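# Pack every block into the chest and close it

## Task

Get each block, and no other object, inside the chest, then close its lid. At the end the chest must stand upright on the bench, no piece of the tray may sit inside the chest or above it, and everything must stay in place without the robot supporting it. Finally open the grippers and pull the arms away.

## Robot and tools

ROBOT. Two arms, left_arm and right_arm, each ending in a parallel gripper. The names are not image sides. left_arm sits on the +y side. Bases may be tilted. Any mounting plates and the metal frame standing on the floor behind the arms are fixed obstacles; a "too close" warning counts a plate and its side of the frame as part of that arm.

FRAME. All printed poses share one scene frame: origin on the table top midway between the arms, +x out over the table, +z up. Each result's state line (left_arm: ... | right_arm: ...) gives end_effector_position in metres and end_effector_quat_wxyz. That position is the point between the finger pads, roughly 1 cm behind the fingertips, and it can be off, more so at long reach. In the gripper's own axes, the fingers point along +z and close along y.

ROW FORMAT. Every motion command is one flat list of 14 numbers, each in [-1, 1], covering both arms even if one stays still: dx, dy, dz, rx, ry, rz, opening for left_arm, then the same seven for right_arm. dx..rz are an offset, not a pose, expressed in that gripper's own axes. It is counted from the gripper pose printed in the latest result showing that arm. If no such result exists yet in this scene, or for the second and later calls within one reply, it is counted from where the gripper is when the command starts. Scale: 1.0 equals 0.6 m of travel or 180 degrees. rx, ry, rz form one rotation vector. The opening is absolute, not an offset: +1 is fully open (0.094 m), -1 is closed. All-zero offsets are not a pause; they pull the gripper back to the reference pose.

execute_actions. Argument "actions" is a list holding one item or nothing. An empty list just returns the current state. An action item is {"rows": [...], "steps": n}: 1 to 15 rows of 14 numbers, steps up to 15 (default 15), each step 1/30 s. Row k is used on step k and the final row repeats. Every row is measured from the same reference pose, not from the previous row. A wait item is {"steps": n} with n up to 300, counted from the previous result, so thinking time is included. Optional "pictures" (boolean) turns camera images on or off. A refused call sends nothing.

move. Argument "target": one 14-number row as above (offsets from the reference pose, openings absolute). Optional "speed" in m/s, 0.002 to 0.5, default 0.25; turning is capped at twice that in rad/s. Both grippers follow straight paths that finish together, lasting 0.5 to 10 s; longer paths are cut off at 10 s. Openings are sent at the start. Paths ignore obstacles and the other arm, and grippers lag, wander and may overshoot the speed, especially with a nearly straight arm. Faster contact hits harder, and aiming further past a contact presses harder. The result adds a "move:" line giving the ending (done, off_target, moving, held, fault; if only one arm is named the other finished normally), which limits acted (paced = the sent pose was clipped; held = some steps were blocked, after which the arm can surge), and each gripper's remaining distance to its target.

wait. Argument "seconds", 0 to 10. Sends nothing new; the arms keep heading to their last clipped pose only.

zoom_image. Arguments "camera" (cam_high, cam_low, cam_left_wrist, cam_right_wrist) and "region" [x0, y0, x1, y1] in pixels of that camera's latest image, origin top-left, no larger than 504 by 504. All cameras are 504x504; the wrist cameras are fisheye.

finished_scene. Argument "scene", the integer of the current scene. Irreversible; the result states whether the goal held. Replying with no tool call ends everything.

CONTROL BEHAVIOUR. Each step the commanded pose is clipped to within 70 mm and 16 degrees of the measured pose, and position wins over orientation when both cannot be met. After an action an arm continues only to its last clipped pose, so check the printed pose and send the remainder. Arms often stop a centimetre or more short, usually low, and can drift down under repeated zero offsets; to hold an arm, send the correction back to its wanted pose in the first call of a reply and zeros afterwards, raising the aim if it still sags. Joint limits (rad): waist -2.618..3.054, shoulder 0..3.142, elbow 0..3.142, wrist pitch -1.571..1.571, wrist yaw -1.571..1.571, wrist roll -2.094..2.094; elbows never fully straighten.

RESULT LINES. "pose unreachable" means the clearance check altered or blocked that arm's command; HELD marks steps where a row was not fully sent. "Hand target" is where the controller is currently driving each gripper. grip_measured is finger opening on the command scale; the last Joint positions value is the opening in metres. Readings may carry a fixed error near 1 mm. Joint torques are total drive outputs, noisy and offset, not pure contact loads. MOTOR HOT appears from 75 °C; at 90 °C that arm halts for 10 s, and at 100 °C it goes limp and falls. FAULT lines report such stops.

GRIPPING. To hold something, keep commanding an opening below grip_measured: about 0.03 lower for a firm grip, less for a gentle one. Pads exert roughly 50 to 62 N, less on thin parts under about 2 mm. Held parts may get a brief tug and loose items an occasional push.

AVOID. Anything ending up off the table fails the job. Do not let the arms collide or press on each other. Avoid drops, slips, slams, hard impacts and heavy pushing, and long loaded holds that heat motors.

Each tool is called after "Call:" by a JSON object that holds its "op" and its "data", one argument or row to a line.

## Session

Call:
{"op": "execute_actions", "data": {
  "actions": []
}}

Scene clock: 0.00 s of 5550.00 s.
left_arm: end_effector_position=(+0.2082, +0.5201, +0.2357) grip_measured=+1.000 end_effector_quat_wxyz=(-0.066, -0.539, +0.840, -0.013) | right_arm: end_effector_position=(+0.2250, +0.1956, +0.3121) grip_measured=+1.000 end_effector_quat_wxyz=(-0.277, +0.510, -0.464, -0.669)
Joint positions: left_arm=[ 1.251  1.503  1.468 -1.416  0.372 -0.016  0.094] | right_arm=[ 0.972  2.029  1.489  0.293 -0.822 -0.273  0.094]
Joint velocities: left_arm=[-0.012  0.012 -0.002  0.037  0.037 -0.007  0.   ] | right_arm=[ 0.007 -0.007 -0.022 -0.007  0.007 -0.007  0.   ]
Joint torques (N m, as the arm reports them, + toward a larger angle): no reading
Hand target (left_arm): +0.210, +0.523, +0.240; -0.057, -0.538, +0.841, -0.007
Hand target (right_arm): +0.223, +0.196, +0.328; +0.288, -0.511, +0.447, +0.675

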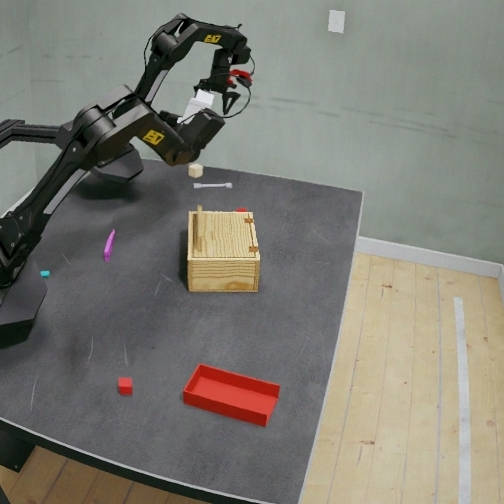

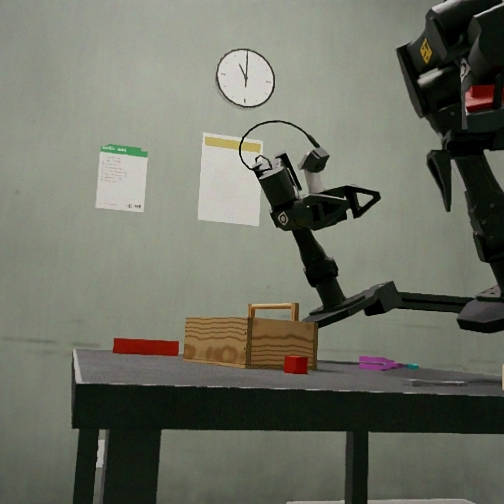

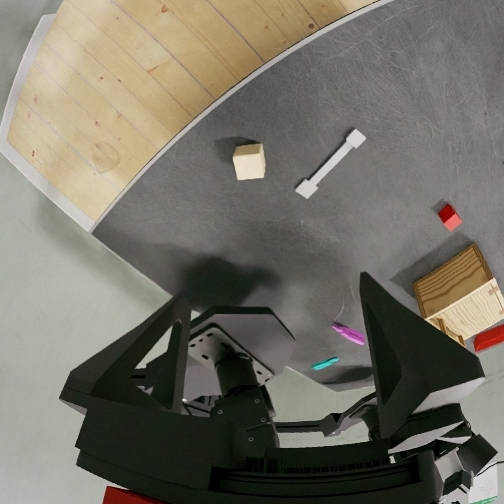

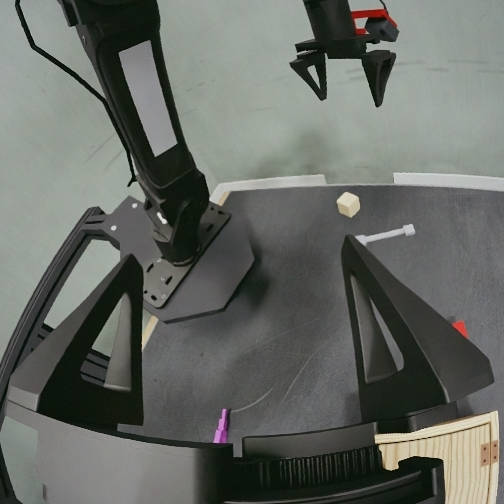

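Call:
{"op": "move", "data": {
  "target": [-0.2,0,0,0,0,0,1, 0,0,0,0.197,0.476,0.023,1]
}}

Scene clock: 20.27 s of 5550.00 s.
left_arm: end_effector_position=(+0.2550, +0.6245, +0.2158) grip_measured=+1.000 end_effector_quat_wxyz=(-0.072, -0.541, +0.838, -0.017) | right_arm: end_effector_position=(+0.2317, +0.1884, +0.2978) grip_measured=+1.000 end_effector_quat_wxyz=(-0.217, +0.684, -0.688, -0.110)
Joint positions: left_arm=[ 1.251  2.003  2.101 -1.565  0.372 -0.016  0.094] | right_arm=[ 1.337  2.512  2.847 -1.327  0.543 -0.339  0.094]
Joint velocities: left_arm=[ 0.002  0.002  0.002  0.022 -0.051 -0.095  0.   ] | right_arm=[-0.022  0.002  0.007 -0.007  0.066  0.022  0.   ]
Joint torques (N m, as the arm reports them, + toward a larger angle): left_arm=[ 4.46 -9.05  7.52  0.06 -0.01  0.02] | right_arm=[  7.79 -11.34   7.73   1.3    0.11  -0.01]
Hand target (left_arm): +0.257, +0.629, +0.223; -0.063, -0.539, +0.840, -0.011
Hand target (right_arm): +0.224, +0.193, +0.313; -0.232, +0.683, -0.682, -0.118
Off the commanded pose (left_arm): 0.007 m, 1 deg.
Off the commanded pose (right_arm): 0.017 m, 28 deg; orientation clipped at the last step of the last action.
elbow stopped short (right arm): the move would have taken joint 3 (elbow) straighter than the controller allows; a more bent joint 3 avoids this.
joint sent to its limit (left arm) — the command would take joint 4 (wrist pitch) past its lower limit, so that joint was sent only as far as its limit.
After step 90, 13.27 s passed at rest.
move: off_target (right_arm); limits=paced

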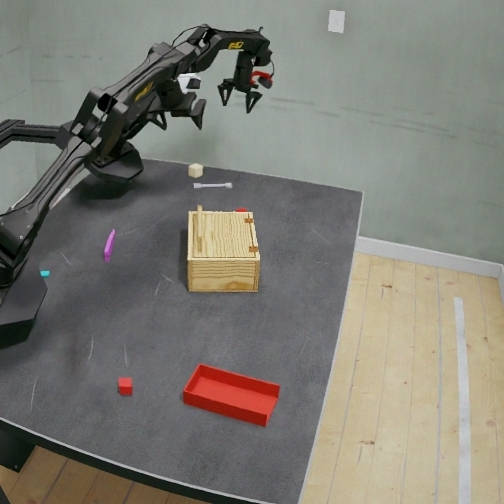

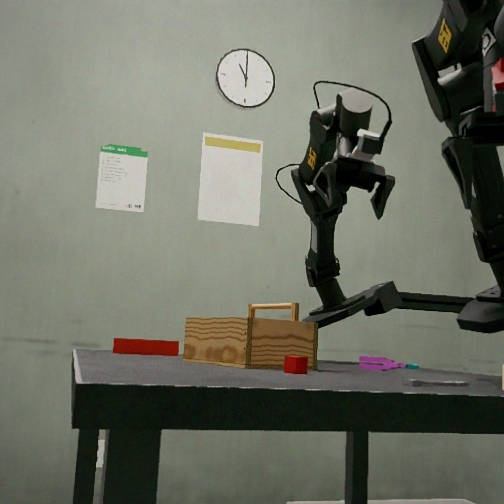

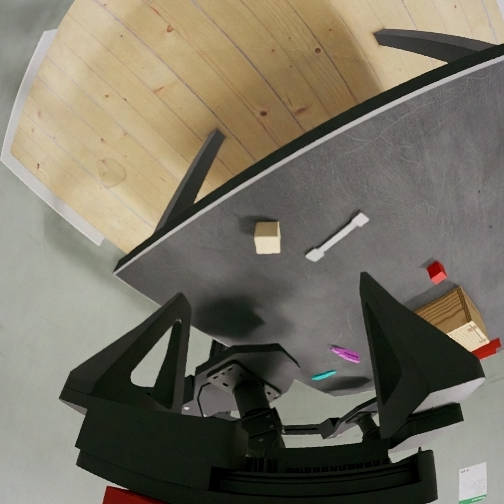

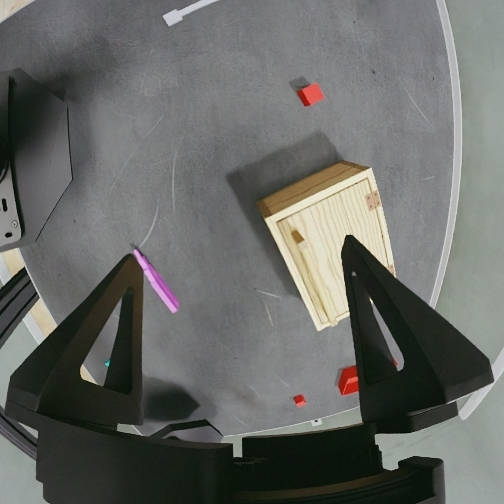

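Call:
{"op": "move", "data": {
  "target": [-0.1,-0.03,0.15,0,0,0,1, 0.3,-0.08,0.0,-0.048,0.148,0,1]
}}

Scene clock: 29.77 s of 5550.00 s.
left_arm: end_effector_position=(+0.2794, +0.6513, +0.1107) grip_measured=+1.000 end_effector_quat_wxyz=(-0.093, -0.543, +0.834, -0.033) | right_arm: end_effector_position=(+0.2885, +0.0286, +0.2097) grip_measured=+1.000 end_effector_quat_wxyz=(-0.005, -0.702, +0.712, -0.011)
Joint positions: left_arm=[ 1.14   2.272  2.197 -1.405  0.37  -0.12   0.094] | right_arm=[ 1.082  2.199  2.239 -1.482  0.48  -0.327  0.094]
Joint velocities: left_arm=[0.012 0.022 0.022 0.037 0.007 0.007 0.   ] | right_arm=[-0.012 -0.002 -0.007  0.022 -0.022 -0.051  0.   ]
Joint torques (N m, as the arm reports them, + toward a larger angle): left_arm=[  4.53 -11.06   7.47   0.2   -0.14  -0.03] | right_arm=[  5.6  -13.28   4.51   0.29  -0.1   -0.09]
Hand target (left_arm): +0.286, +0.663, +0.119; -0.072, -0.541, +0.838, -0.016
Hand target (right_arm): +0.286, +0.027, +0.222; -0.001, +0.708, -0.706, -0.000
Off the commanded pose (left_arm): 0.014 m, 3 deg.
Off the commanded pose (right_arm): 0.015 m, 2 deg.
After step 90, 5.10 s passed at rest.
move: off_target (left_arm, right_arm)

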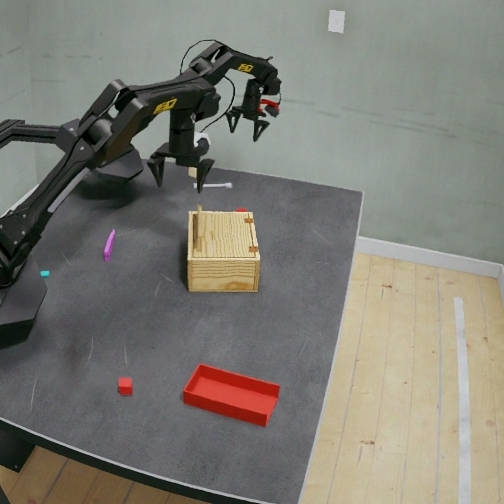

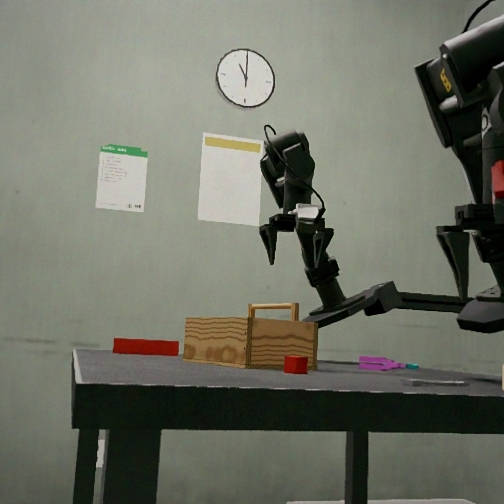

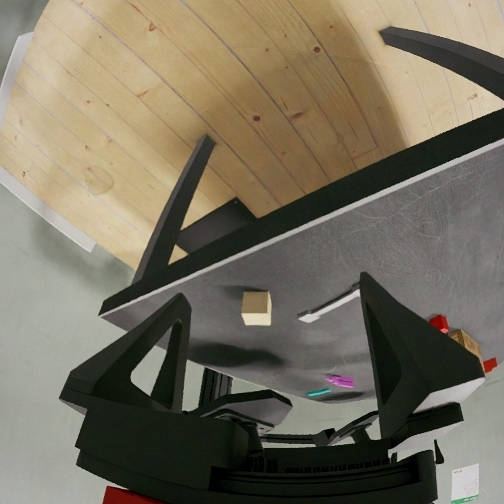

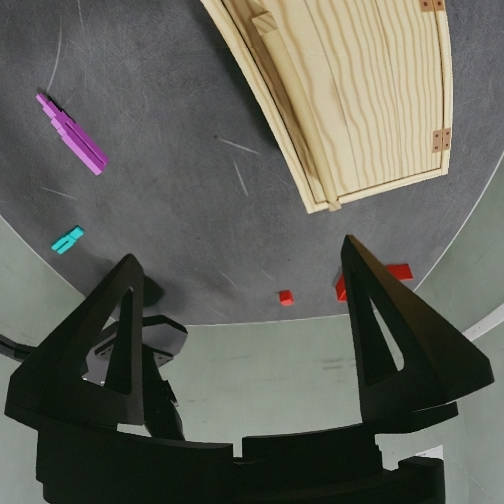

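Call:
{"op": "move", "data": {
  "target": [-0.02,0.0,0.09,0,0,0,1, -0.17,-0.04,-0.01,0,0,0,1]
}}

Scene clock: 36.30 s of 5550.00 s.
left_arm: end_effector_position=(+0.2778, +0.6499, +0.0531) grip_measured=+1.000 end_effector_quat_wxyz=(-0.101, -0.540, +0.835, -0.039) | right_arm: end_effector_position=(+0.3160, +0.1162, +0.1963) grip_measured=+1.000 end_effector_quat_wxyz=(+0.091, -0.694, +0.714, +0.022)
Joint positions: left_arm=[ 1.095  2.349  2.122 -1.258  0.37  -0.153  0.094] | right_arm=[ 1.082  2.566  2.847 -1.495  0.495 -0.418  0.094]
Joint velocities: left_arm=[-0.017  0.002 -0.007  0.022 -0.022 -0.007  0.   ] | right_arm=[-0.022  0.012 -0.002  0.037 -0.037 -0.037  0.   ]
Joint torques (N m, as the arm reports them, + toward a larger angle): left_arm=[  4.68 -11.92   4.42   0.21   0.01  -0.16] | right_arm=[  7.68 -12.75   7.75   0.97   0.13  -0.09]
Hand target (left_arm): +0.278, +0.654, +0.056; -0.093, -0.543, +0.834, -0.033
Hand target (right_arm): +0.313, +0.128, +0.213; -0.118, +0.696, -0.708, -0.033
Off the commanded pose (left_arm): 0.005 m, 1 deg.
Off the commanded pose (right_arm): 0.022 m, 12 deg.
elbow stopped short (right arm): the move would have taken joint 3 (elbow) straighter than the controller allows; a more bent joint 3 avoids this.
After step 90, 2.53 s passed at rest.
move: off_target (right_arm)

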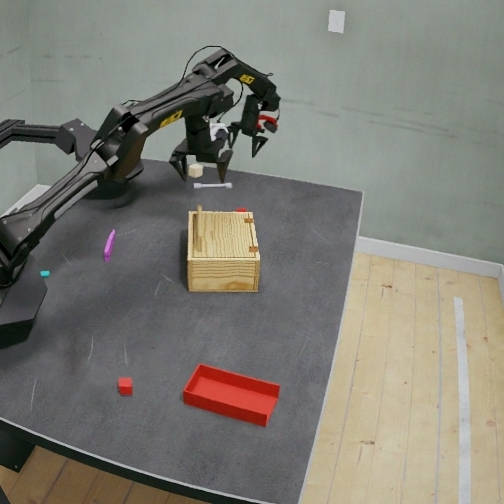

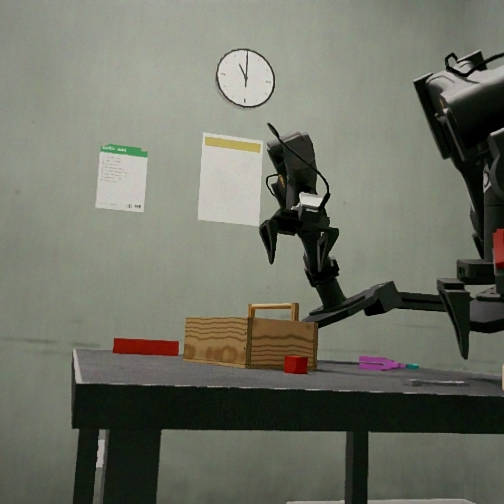

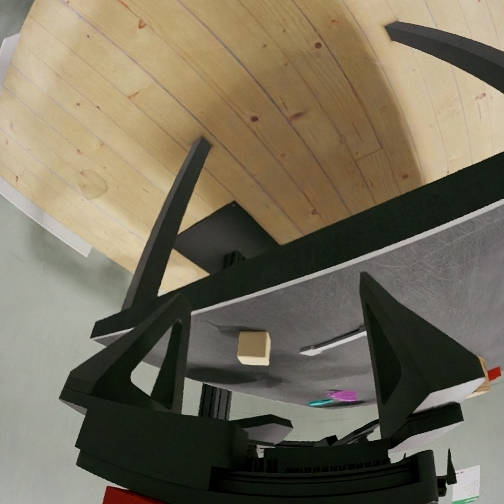

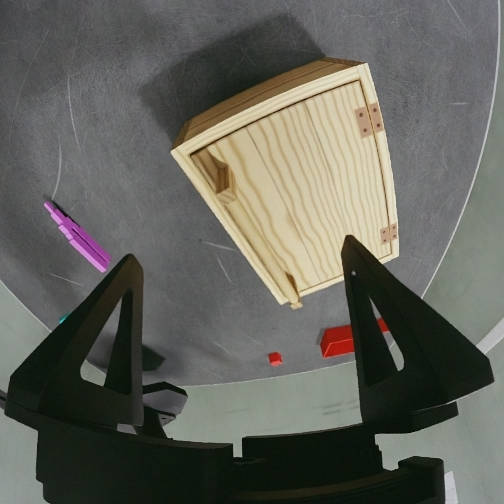

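Call:
{"op": "move", "data": {
  "target": [0.12,0.02,0.0,0,0,0,1, 0.3,0.1,-0.1,0,0,0,1]
}}

Scene clock: 44.17 s of 5550.00 s.
left_arm: end_effector_position=(+0.2362, +0.5895, +0.0640) grip_measured=+1.000 end_effector_quat_wxyz=(-0.111, -0.543, +0.831, -0.043) | right_arm: end_effector_position=(+0.2505, -0.0718, +0.2156) grip_measured=+1.000 end_effector_quat_wxyz=(+0.074, -0.691, +0.719, +0.017)
Joint positions: left_arm=[ 1.095  2.056  1.602 -1.053  0.37  -0.153  0.094] | right_arm=[ 1.103  1.563  1.314 -1.017  0.5   -0.364  0.094]
Joint velocities: left_arm=[ 0.012 -0.012 -0.032 -0.051  0.022  0.007  0.   ] | right_arm=[-0.002 -0.027 -0.017 -0.051 -0.022  0.022  0.   ]
Joint torques (N m, as the arm reports them, + toward a larger angle): left_arm=[  3.77 -10.91   3.34   0.09  -0.02  -0.03] | right_arm=[ 4.25 -8.05  4.9   0.94  0.13 -0.08]
Hand target (left_arm): +0.238, +0.589, +0.068; -0.101, -0.540, +0.835, -0.039
Hand target (right_arm): +0.249, -0.068, +0.223; -0.091, +0.694, -0.714, -0.022
Off the commanded pose (left_arm): 0.005 m, 1 deg.
Off the commanded pose (right_arm): 0.007 m, 2 deg.
After step 90, 3.37 s passed at rest.
move: done

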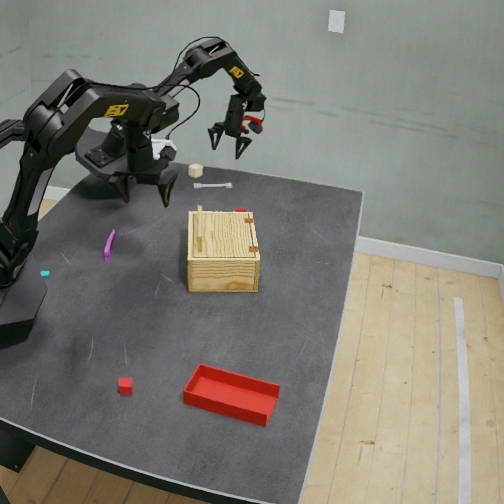

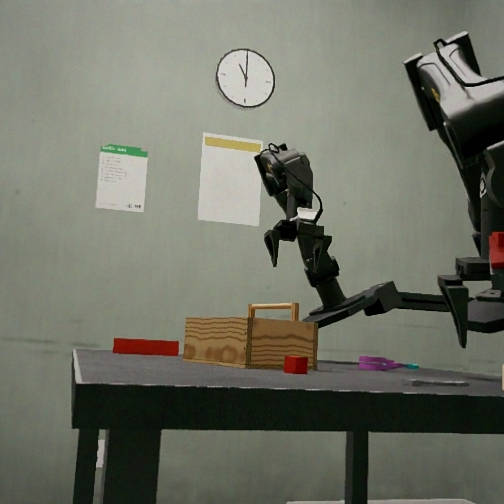

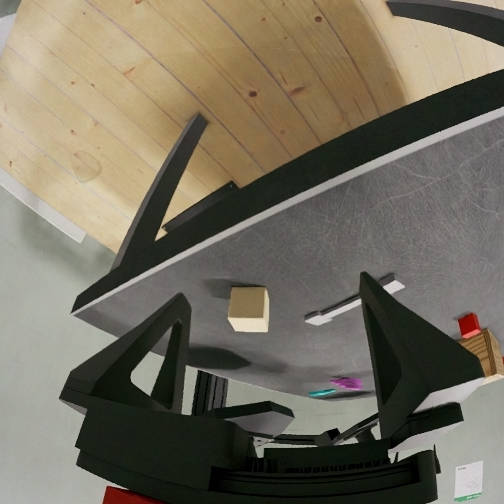

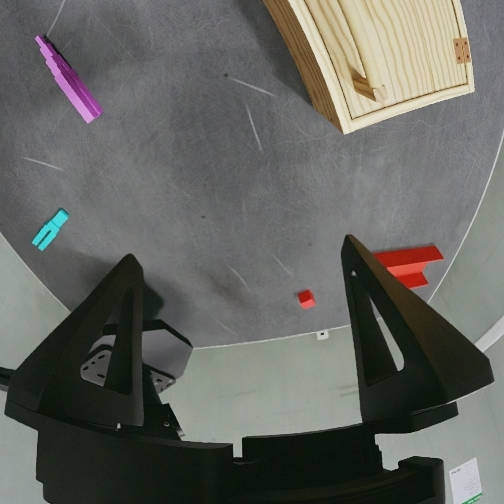

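Call:
{"op": "move", "data": {
  "target": [0.03,0.02,0.07,0,0,0,1, 0,0,0,0,0,0,1]
}}

Scene clock: 47.93 s of 5550.00 s.
left_arm: end_effector_position=(+0.2126, +0.5692, +0.0270) grip_measured=+1.000 end_effector_quat_wxyz=(-0.118, -0.541, +0.832, -0.047) | right_arm: end_effector_position=(+0.2506, -0.0714, +0.2156) grip_measured=+1.000 end_effector_quat_wxyz=(+0.075, -0.691, +0.719, +0.017)
Joint positions: left_arm=[ 1.076  2.056  1.417 -0.877  0.37  -0.165  0.094] | right_arm=[ 1.103  1.563  1.314 -1.015  0.5   -0.364  0.094]
Joint velocities: left_arm=[ 0.012 -0.002  0.032 -0.051  0.037  0.022  0.   ] | right_arm=[ 0.007  0.017 -0.002 -0.037  0.095 -0.037  0.   ]
Joint torques (N m, as the arm reports them, + toward a larger angle): left_arm=[ 3.5  -9.65  3.11  0.09  0.01 -0.14] | right_arm=[ 2.75 -6.28  5.68  0.68  0.03  0.01]
Hand target (left_arm): +0.213, +0.570, +0.028; -0.111, -0.543, +0.831, -0.043
Hand target (right_arm): +0.250, -0.072, +0.216; -0.074, +0.691, -0.719, -0.017
Off the commanded pose (left_arm): 0.001 m, 1 deg.
Off the commanded pose (right_arm): 0.000 m, 0 deg.
move: done

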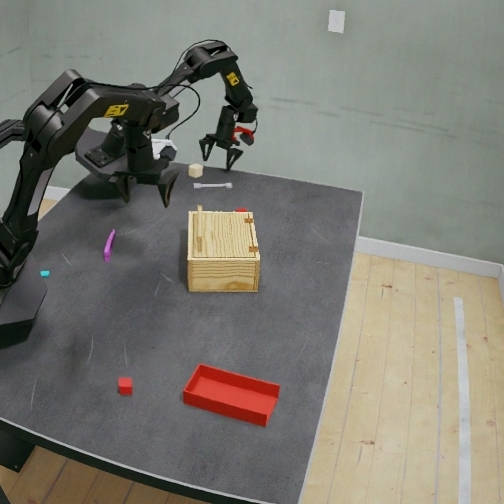

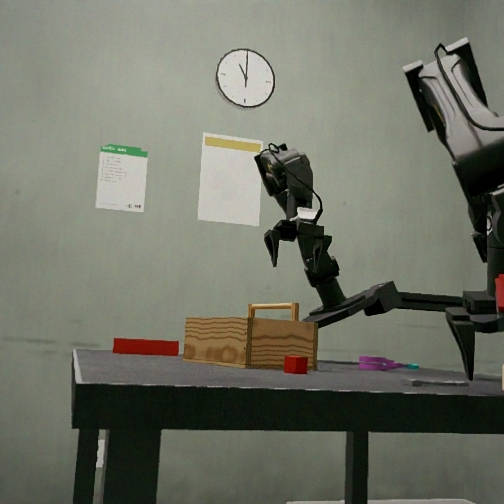

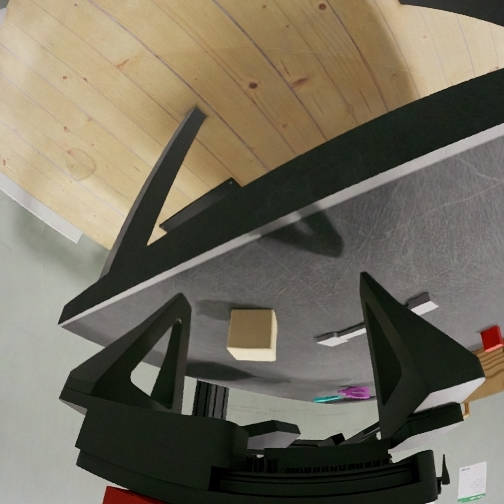

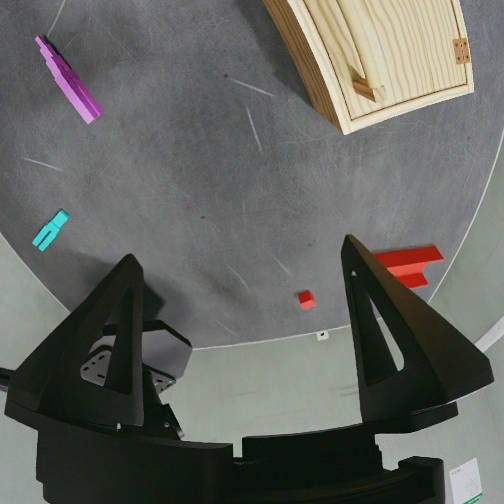

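Call:
{"op": "move", "data": {
  "target": [0.06,0.01,0.0,0,0,0,1, 0,0,0,0,0,0,1]
}}

Scene clock: 51.23 s of 5550.00 s.
left_arm: end_effector_position=(+0.1915, +0.5393, +0.0333) grip_measured=+1.000 end_effector_quat_wxyz=(-0.127, -0.543, +0.828, -0.050) | right_arm: end_effector_position=(+0.2506, -0.0714, +0.2156) grip_measured=+1.000 end_effector_quat_wxyz=(+0.075, -0.691, +0.719, +0.017)
Joint positions: left_arm=[ 1.076  1.956  1.246 -0.828  0.37  -0.165  0.094] | right_arm=[ 1.103  1.563  1.314 -1.015  0.5   -0.364  0.094]
Joint velocities: left_arm=[-0.002 -0.002 -0.017 -0.007 -0.037 -0.007  0.   ] | right_arm=[-0.002 -0.002 -0.007 -0.037 -0.037 -0.007  0.   ]
Joint torques (N m, as the arm reports them, + toward a larger angle): left_arm=[ 3.23 -9.45  2.74  0.11  0.02 -0.06] | right_arm=[ 2.73 -6.28  5.66  0.71  0.02  0.01]
Hand target (left_arm): +0.193, +0.539, +0.036; -0.118, -0.541, +0.832, -0.047
Hand target (right_arm): +0.251, -0.071, +0.216; -0.075, +0.691, -0.719, -0.017
Off the commanded pose (left_arm): 0.003 m, 1 deg.
Off the commanded pose (right_arm): 0.000 m, 0 deg.
move: done

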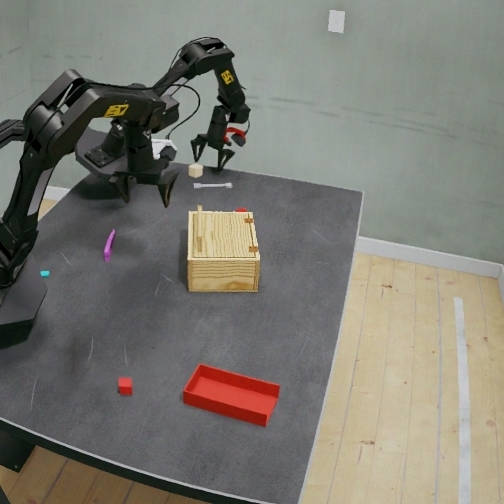

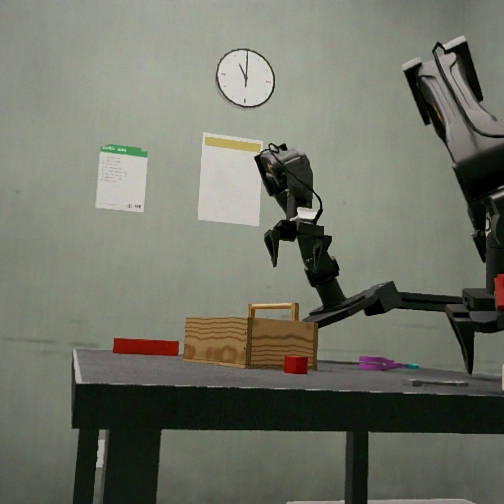

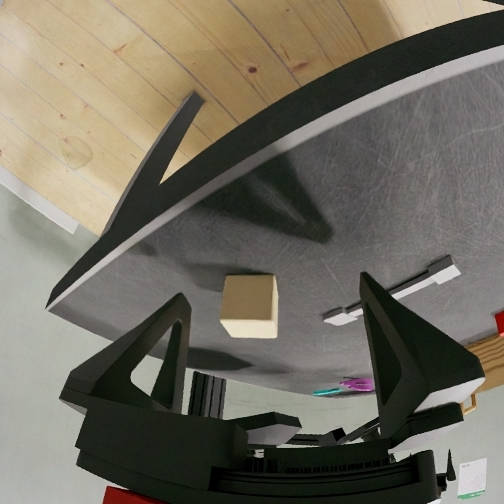

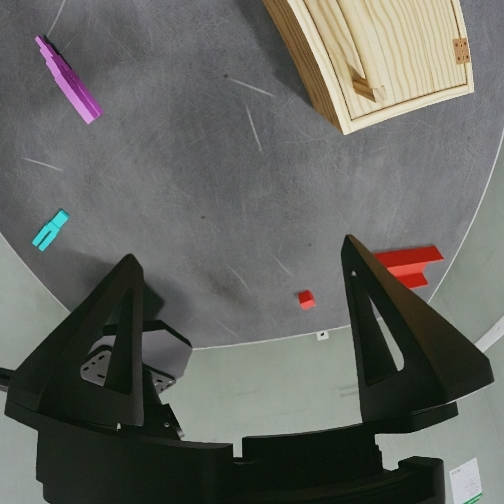

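Call:
{"op": "move", "data": {
  "target": [0.0,0.02,0.06,0,0,0,1, 0,0,0,0,0,0,1],
  "speed": 0.08
}}

Call:
{"op": "move", "data": {
  "target": [0,0,0,0,0,0,-0.5, 0,0,0,0,0,0,1]
}}

Scene clock: 57.47 s of 5550.00 s.
left_arm: end_effector_position=(+0.1811, +0.5378, +0.0137) grip_measured=+1.000 end_effector_quat_wxyz=(-0.128, -0.545, +0.827, -0.054) | right_arm: end_effector_position=(+0.2506, -0.0714, +0.2156) grip_measured=+1.000 end_effector_quat_wxyz=(+0.075, -0.691, +0.719, +0.017)
Joint positions: left_arm=[ 1.078  2.     1.209 -0.753  0.376 -0.165  0.094] | right_arm=[ 1.103  1.563  1.314 -1.015  0.5   -0.364  0.094]
Joint velocities: left_arm=[-0.022 -0.007  0.007  0.022 -0.007 -0.007  0.   ] | right_arm=[-0.007 -0.012  0.012 -0.037  0.007 -0.081  0.   ]
Joint torques (N m, as the arm reports them, + toward a larger angle): left_arm=[ 2.63 -6.43  1.62  0.46 -0.04 -0.12] | right_arm=[ 2.74 -6.28  5.66  0.71  0.02  0.  ]
Hand target (left_arm): +0.175, +0.536, +0.000; -0.128, -0.543, +0.828, -0.051
Hand target (right_arm): +0.251, -0.071, +0.216; -0.075, +0.691, -0.719, -0.017
Off the commanded pose (left_arm): 0.016 m, 1 deg.
Off the commanded pose (right_arm): 0.000 m, 0 deg.
After step 90, 2.50 s passed at rest.
move: off_target (left_arm)

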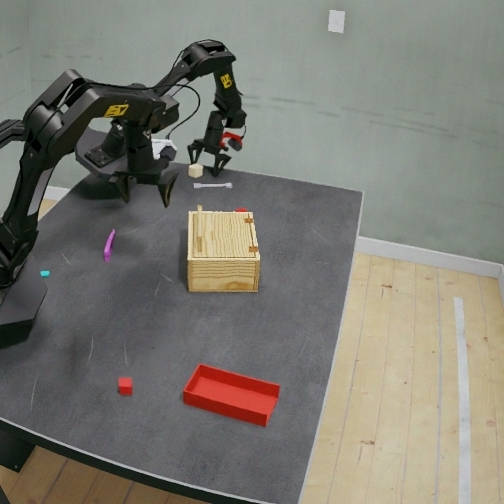

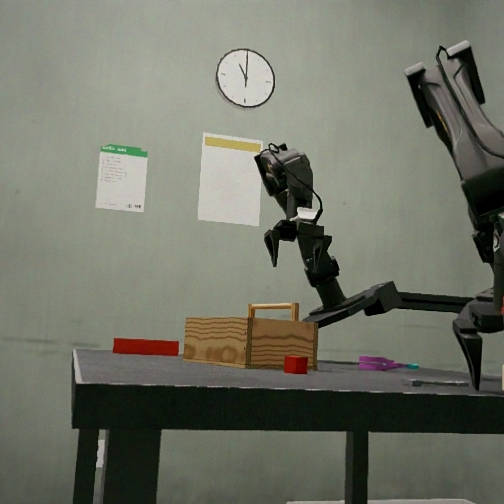

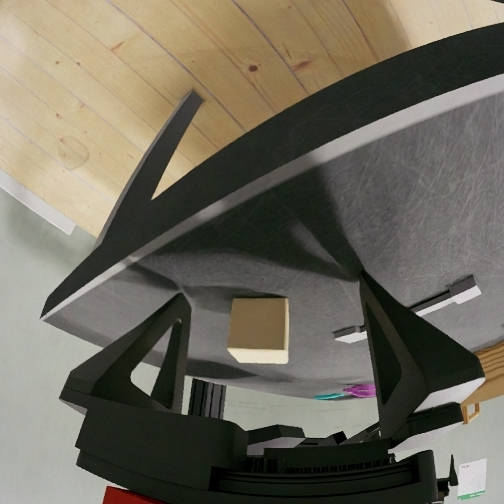

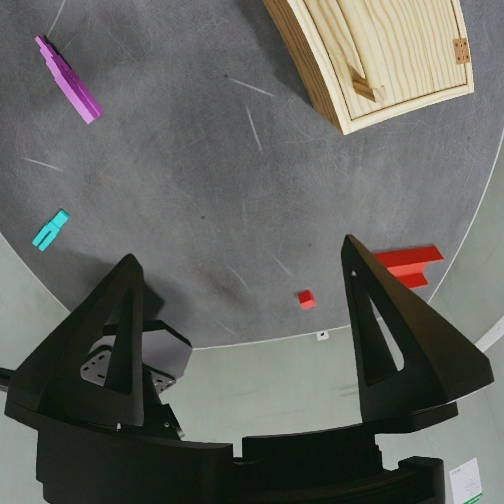

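Scene clock: 57.97 s of 5550.00 s.
left_arm: end_effector_position=(+0.1820, +0.5368, +0.0136) grip_measured=-0.498 end_effector_quat_wxyz=(-0.128, -0.545, +0.827, -0.056) | right_arm: end_effector_position=(+0.2506, -0.0714, +0.2156) grip_measured=+1.000 end_effector_quat_wxyz=(+0.075, -0.691, +0.719, +0.017)
Joint positions: left_arm=[ 1.076  2.     1.209 -0.754  0.381 -0.165  0.024] | right_arm=[ 1.103  1.563  1.314 -1.015  0.5   -0.364  0.094]
Joint velocities: left_arm=[-0.017  0.002  0.017 -0.081  0.007 -0.037  0.001] | right_arm=[-0.022  0.017 -0.002  0.051 -0.007  0.037  0.   ]
Joint torques (N m, as the arm reports them, + toward a larger angle): left_arm=[ 3.59 -7.8   3.4  -0.05 -0.07 -0.03] | right_arm=[ 2.73 -6.28  5.66  0.71  0.03  0.01]
Hand target (left_arm): +0.181, +0.538, +0.014; -0.128, -0.545, +0.827, -0.054
Hand target (right_arm): +0.251, -0.071, +0.216; -0.075, +0.691, -0.719, -0.017
Off the commanded pose (left_arm): 0.001 m, 0 deg.
Off the commanded pose (right_arm): 0.000 m, 0 deg.
move: done

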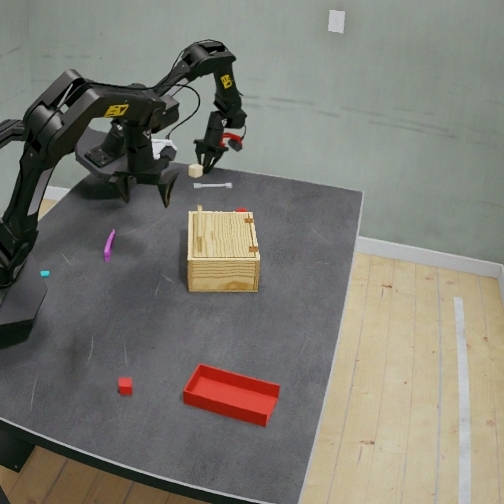

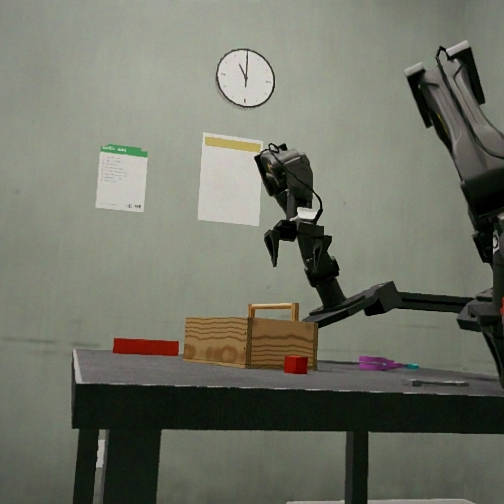

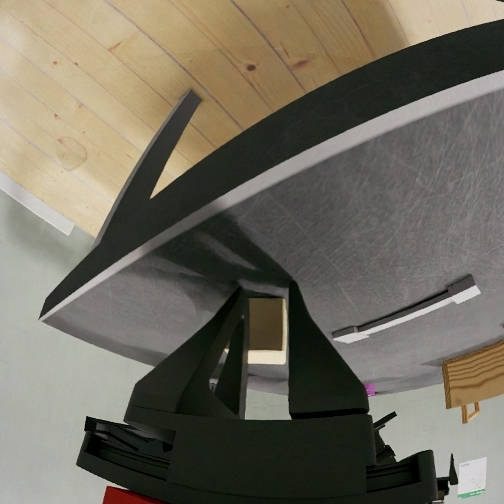

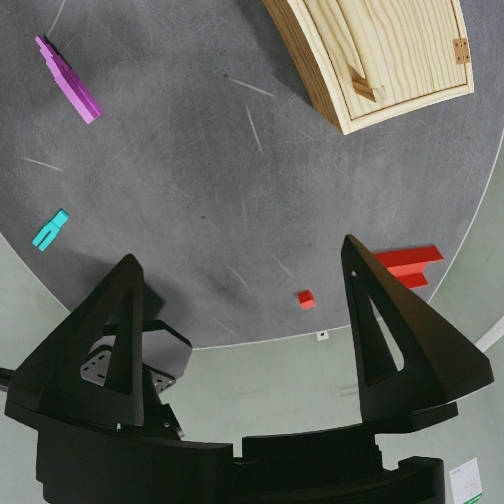

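Missed; the cube is further behind. Open, shift, retry.

Call:
{"op": "move", "data": {
  "target": [0.0,0,-0.01,0,0,0,1, 0,0,0,0,0,0,1]
}}

Call:
{"op": "move", "data": {
  "target": [0.065,0,0.02,0,0,0,1, 0,0,0,0,0,0,1],
  "speed": 0.1
}}

Call:
{"op": "move", "data": {
  "target": [0,0,0,0,0,0,-0.5, 0,0,0,0,0,0,1]
}}

Scene clock: 65.43 s of 5550.00 s.
left_arm: end_effector_position=(+0.1806, +0.5346, +0.0144) grip_measured=+0.998 end_effector_quat_wxyz=(-0.133, -0.547, +0.825, -0.058) | right_arm: end_effector_position=(+0.2506, -0.0714, +0.2156) grip_measured=+1.000 end_effector_quat_wxyz=(+0.075, -0.691, +0.719, +0.017)
Joint positions: left_arm=[ 1.076  2.     1.209 -0.766  0.381 -0.165  0.094] | right_arm=[ 1.103  1.563  1.314 -1.015  0.5   -0.364  0.094]
Joint velocities: left_arm=[-0.012 -0.002  0.012 -0.007  0.022 -0.051 -0.001] | right_arm=[-0.007 -0.002  0.002  0.022 -0.022  0.037  0.   ]
Joint torques (N m, as the arm reports them, + toward a larger angle): left_arm=[ 3.69 -8.61  4.16 -0.25  0.01  0.03] | right_arm=[ 2.74 -6.28  5.66  0.71  0.03  0.01]
Hand target (left_arm): +0.183, +0.538, +0.019; -0.128, -0.545, +0.827, -0.056
Hand target (right_arm): +0.251, -0.071, +0.216; -0.075, +0.691, -0.719, -0.017
Off the commanded pose (left_arm): 0.007 m, 1 deg.
Off the commanded pose (right_arm): 0.000 m, 0 deg.
After step 90, 3.77 s passed at rest.
move: done

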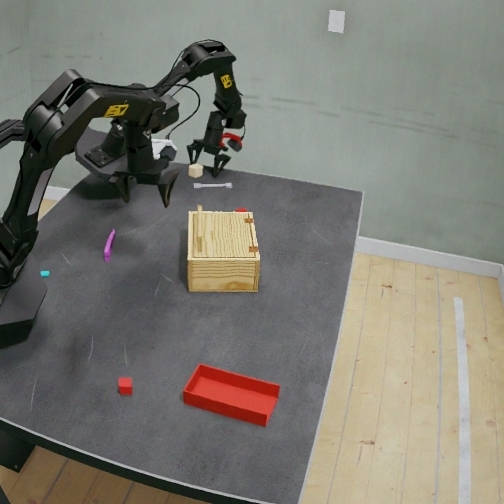

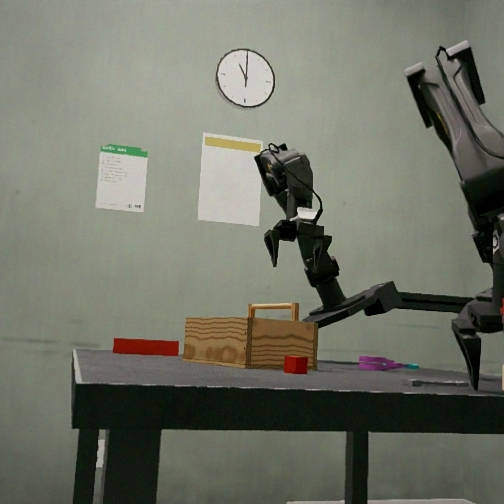

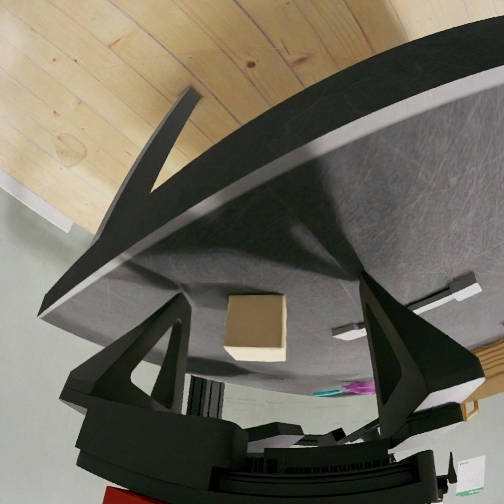

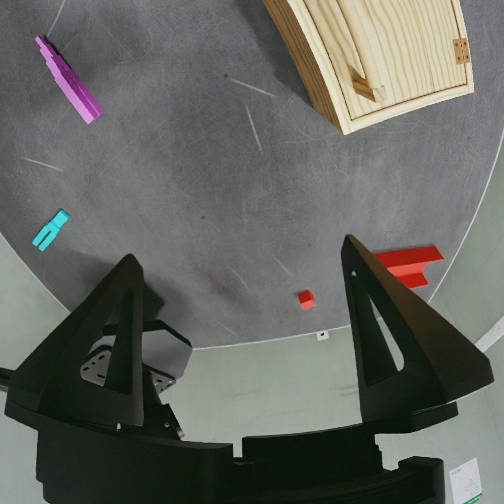

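Scene clock: 66.20 s of 5550.00 s.
left_arm: end_effector_position=(+0.1624, +0.4955, +0.0145) grip_measured=+0.998 end_effector_quat_wxyz=(-0.146, -0.546, +0.822, -0.064) | right_arm: end_effector_position=(+0.2506, -0.0714, +0.2156) grip_measured=+1.000 end_effector_quat_wxyz=(+0.075, -0.691, +0.719, +0.017)
Joint positions: left_arm=[ 1.045  1.912  1.032 -0.696  0.382 -0.189  0.094] | right_arm=[ 1.103  1.563  1.314 -1.015  0.5   -0.364  0.094]
Joint velocities: left_arm=[-0.007  0.002  0.012  0.051 -0.007  0.022 -0.001] | right_arm=[ 0.002  0.002  0.017 -0.022  0.037  0.037  0.   ]
Joint torques (N m, as the arm reports them, + toward a larger angle): left_arm=[ 2.42 -8.08  1.76  0.15  0.02 -0.2 ] | right_arm=[ 2.74 -6.27  5.66  0.71  0.03  0.01]
Hand target (left_arm): +0.165, +0.497, +0.014; -0.133, -0.546, +0.825, -0.058
Hand target (right_arm): +0.251, -0.071, +0.216; -0.075, +0.691, -0.719, -0.017
Off the commanded pose (left_arm): 0.003 m, 2 deg.
Off the commanded pose (right_arm): 0.000 m, 0 deg.
move: done

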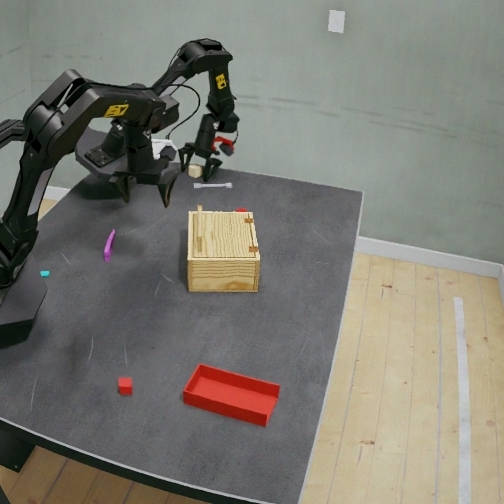

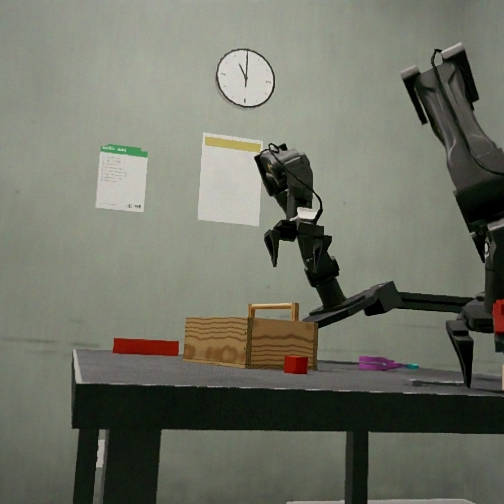

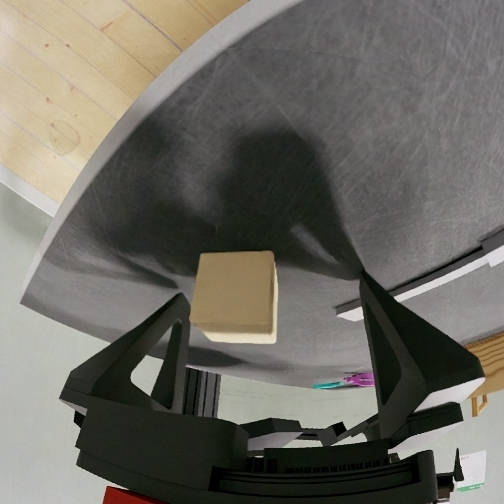

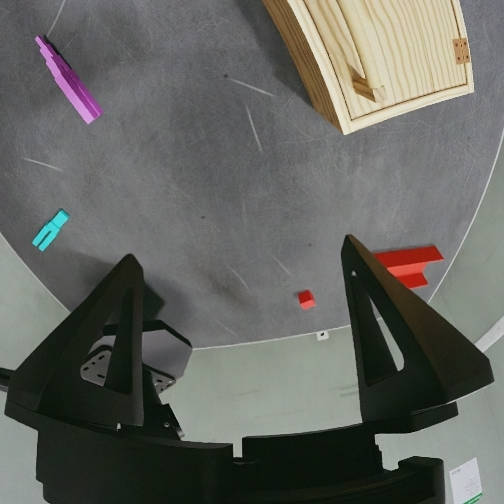

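Scene clock: 66.70 s of 5550.00 s.
left_arm: end_effector_position=(+0.1623, +0.4954, +0.0145) grip_measured=-0.361 end_effector_quat_wxyz=(-0.146, -0.546, +0.822, -0.064) | right_arm: end_effector_position=(+0.2506, -0.0714, +0.2156) grip_measured=+1.000 end_effector_quat_wxyz=(+0.075, -0.691, +0.719, +0.017)
Joint positions: left_arm=[ 1.045  1.912  1.032 -0.697  0.382 -0.189  0.03 ] | right_arm=[ 1.103  1.563  1.314 -1.015  0.5   -0.364  0.094]
Joint velocities: left_arm=[-0.007  0.012 -0.022 -0.007  0.037  0.007 -0.001] | right_arm=[-0.012  0.002 -0.007 -0.022  0.022 -0.051  0.   ]
Joint torques (N m, as the arm reports them, + toward a larger angle): left_arm=[ 2.96 -7.26  3.2  -0.19  0.04 -0.04] | right_arm=[ 2.75 -6.28  5.65  0.71  0.03  0.01]
Hand target (left_arm): +0.162, +0.495, +0.015; -0.146, -0.546, +0.822, -0.064
Hand target (right_arm): +0.251, -0.071, +0.216; -0.075, +0.691, -0.719, -0.017
Off the commanded pose (left_arm): 0.000 m, 0 deg.
Off the commanded pose (right_arm): 0.000 m, 0 deg.
move: done

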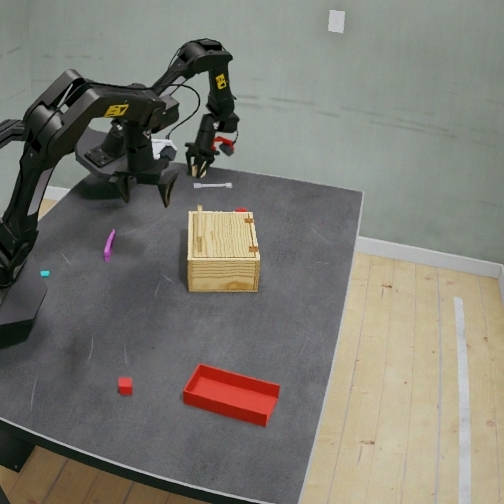

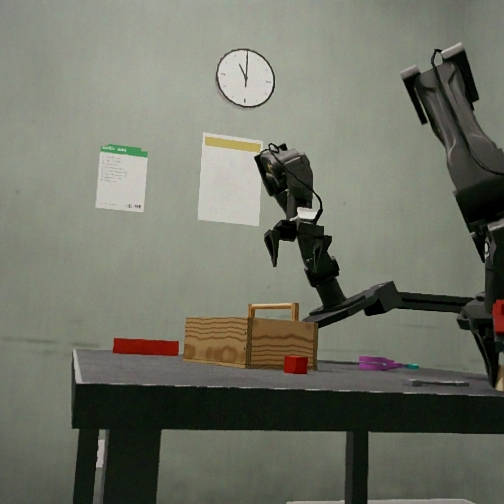

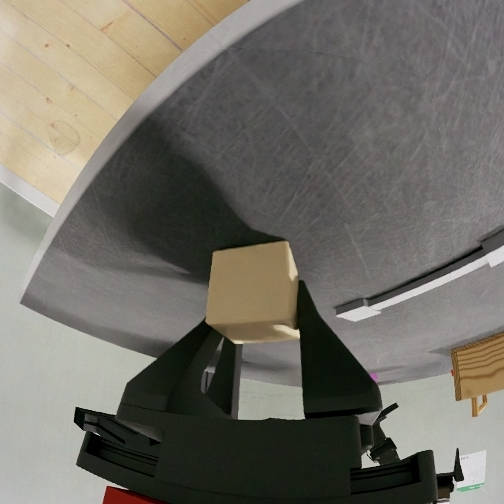

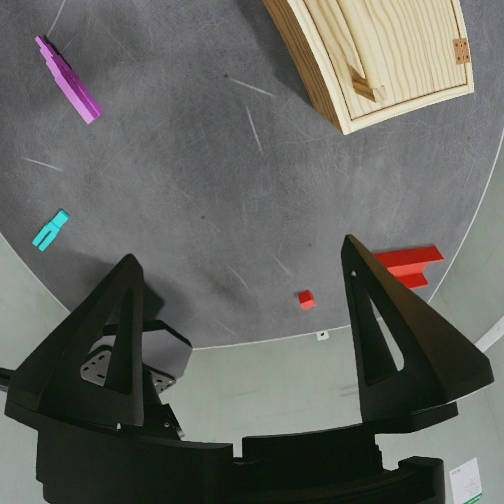

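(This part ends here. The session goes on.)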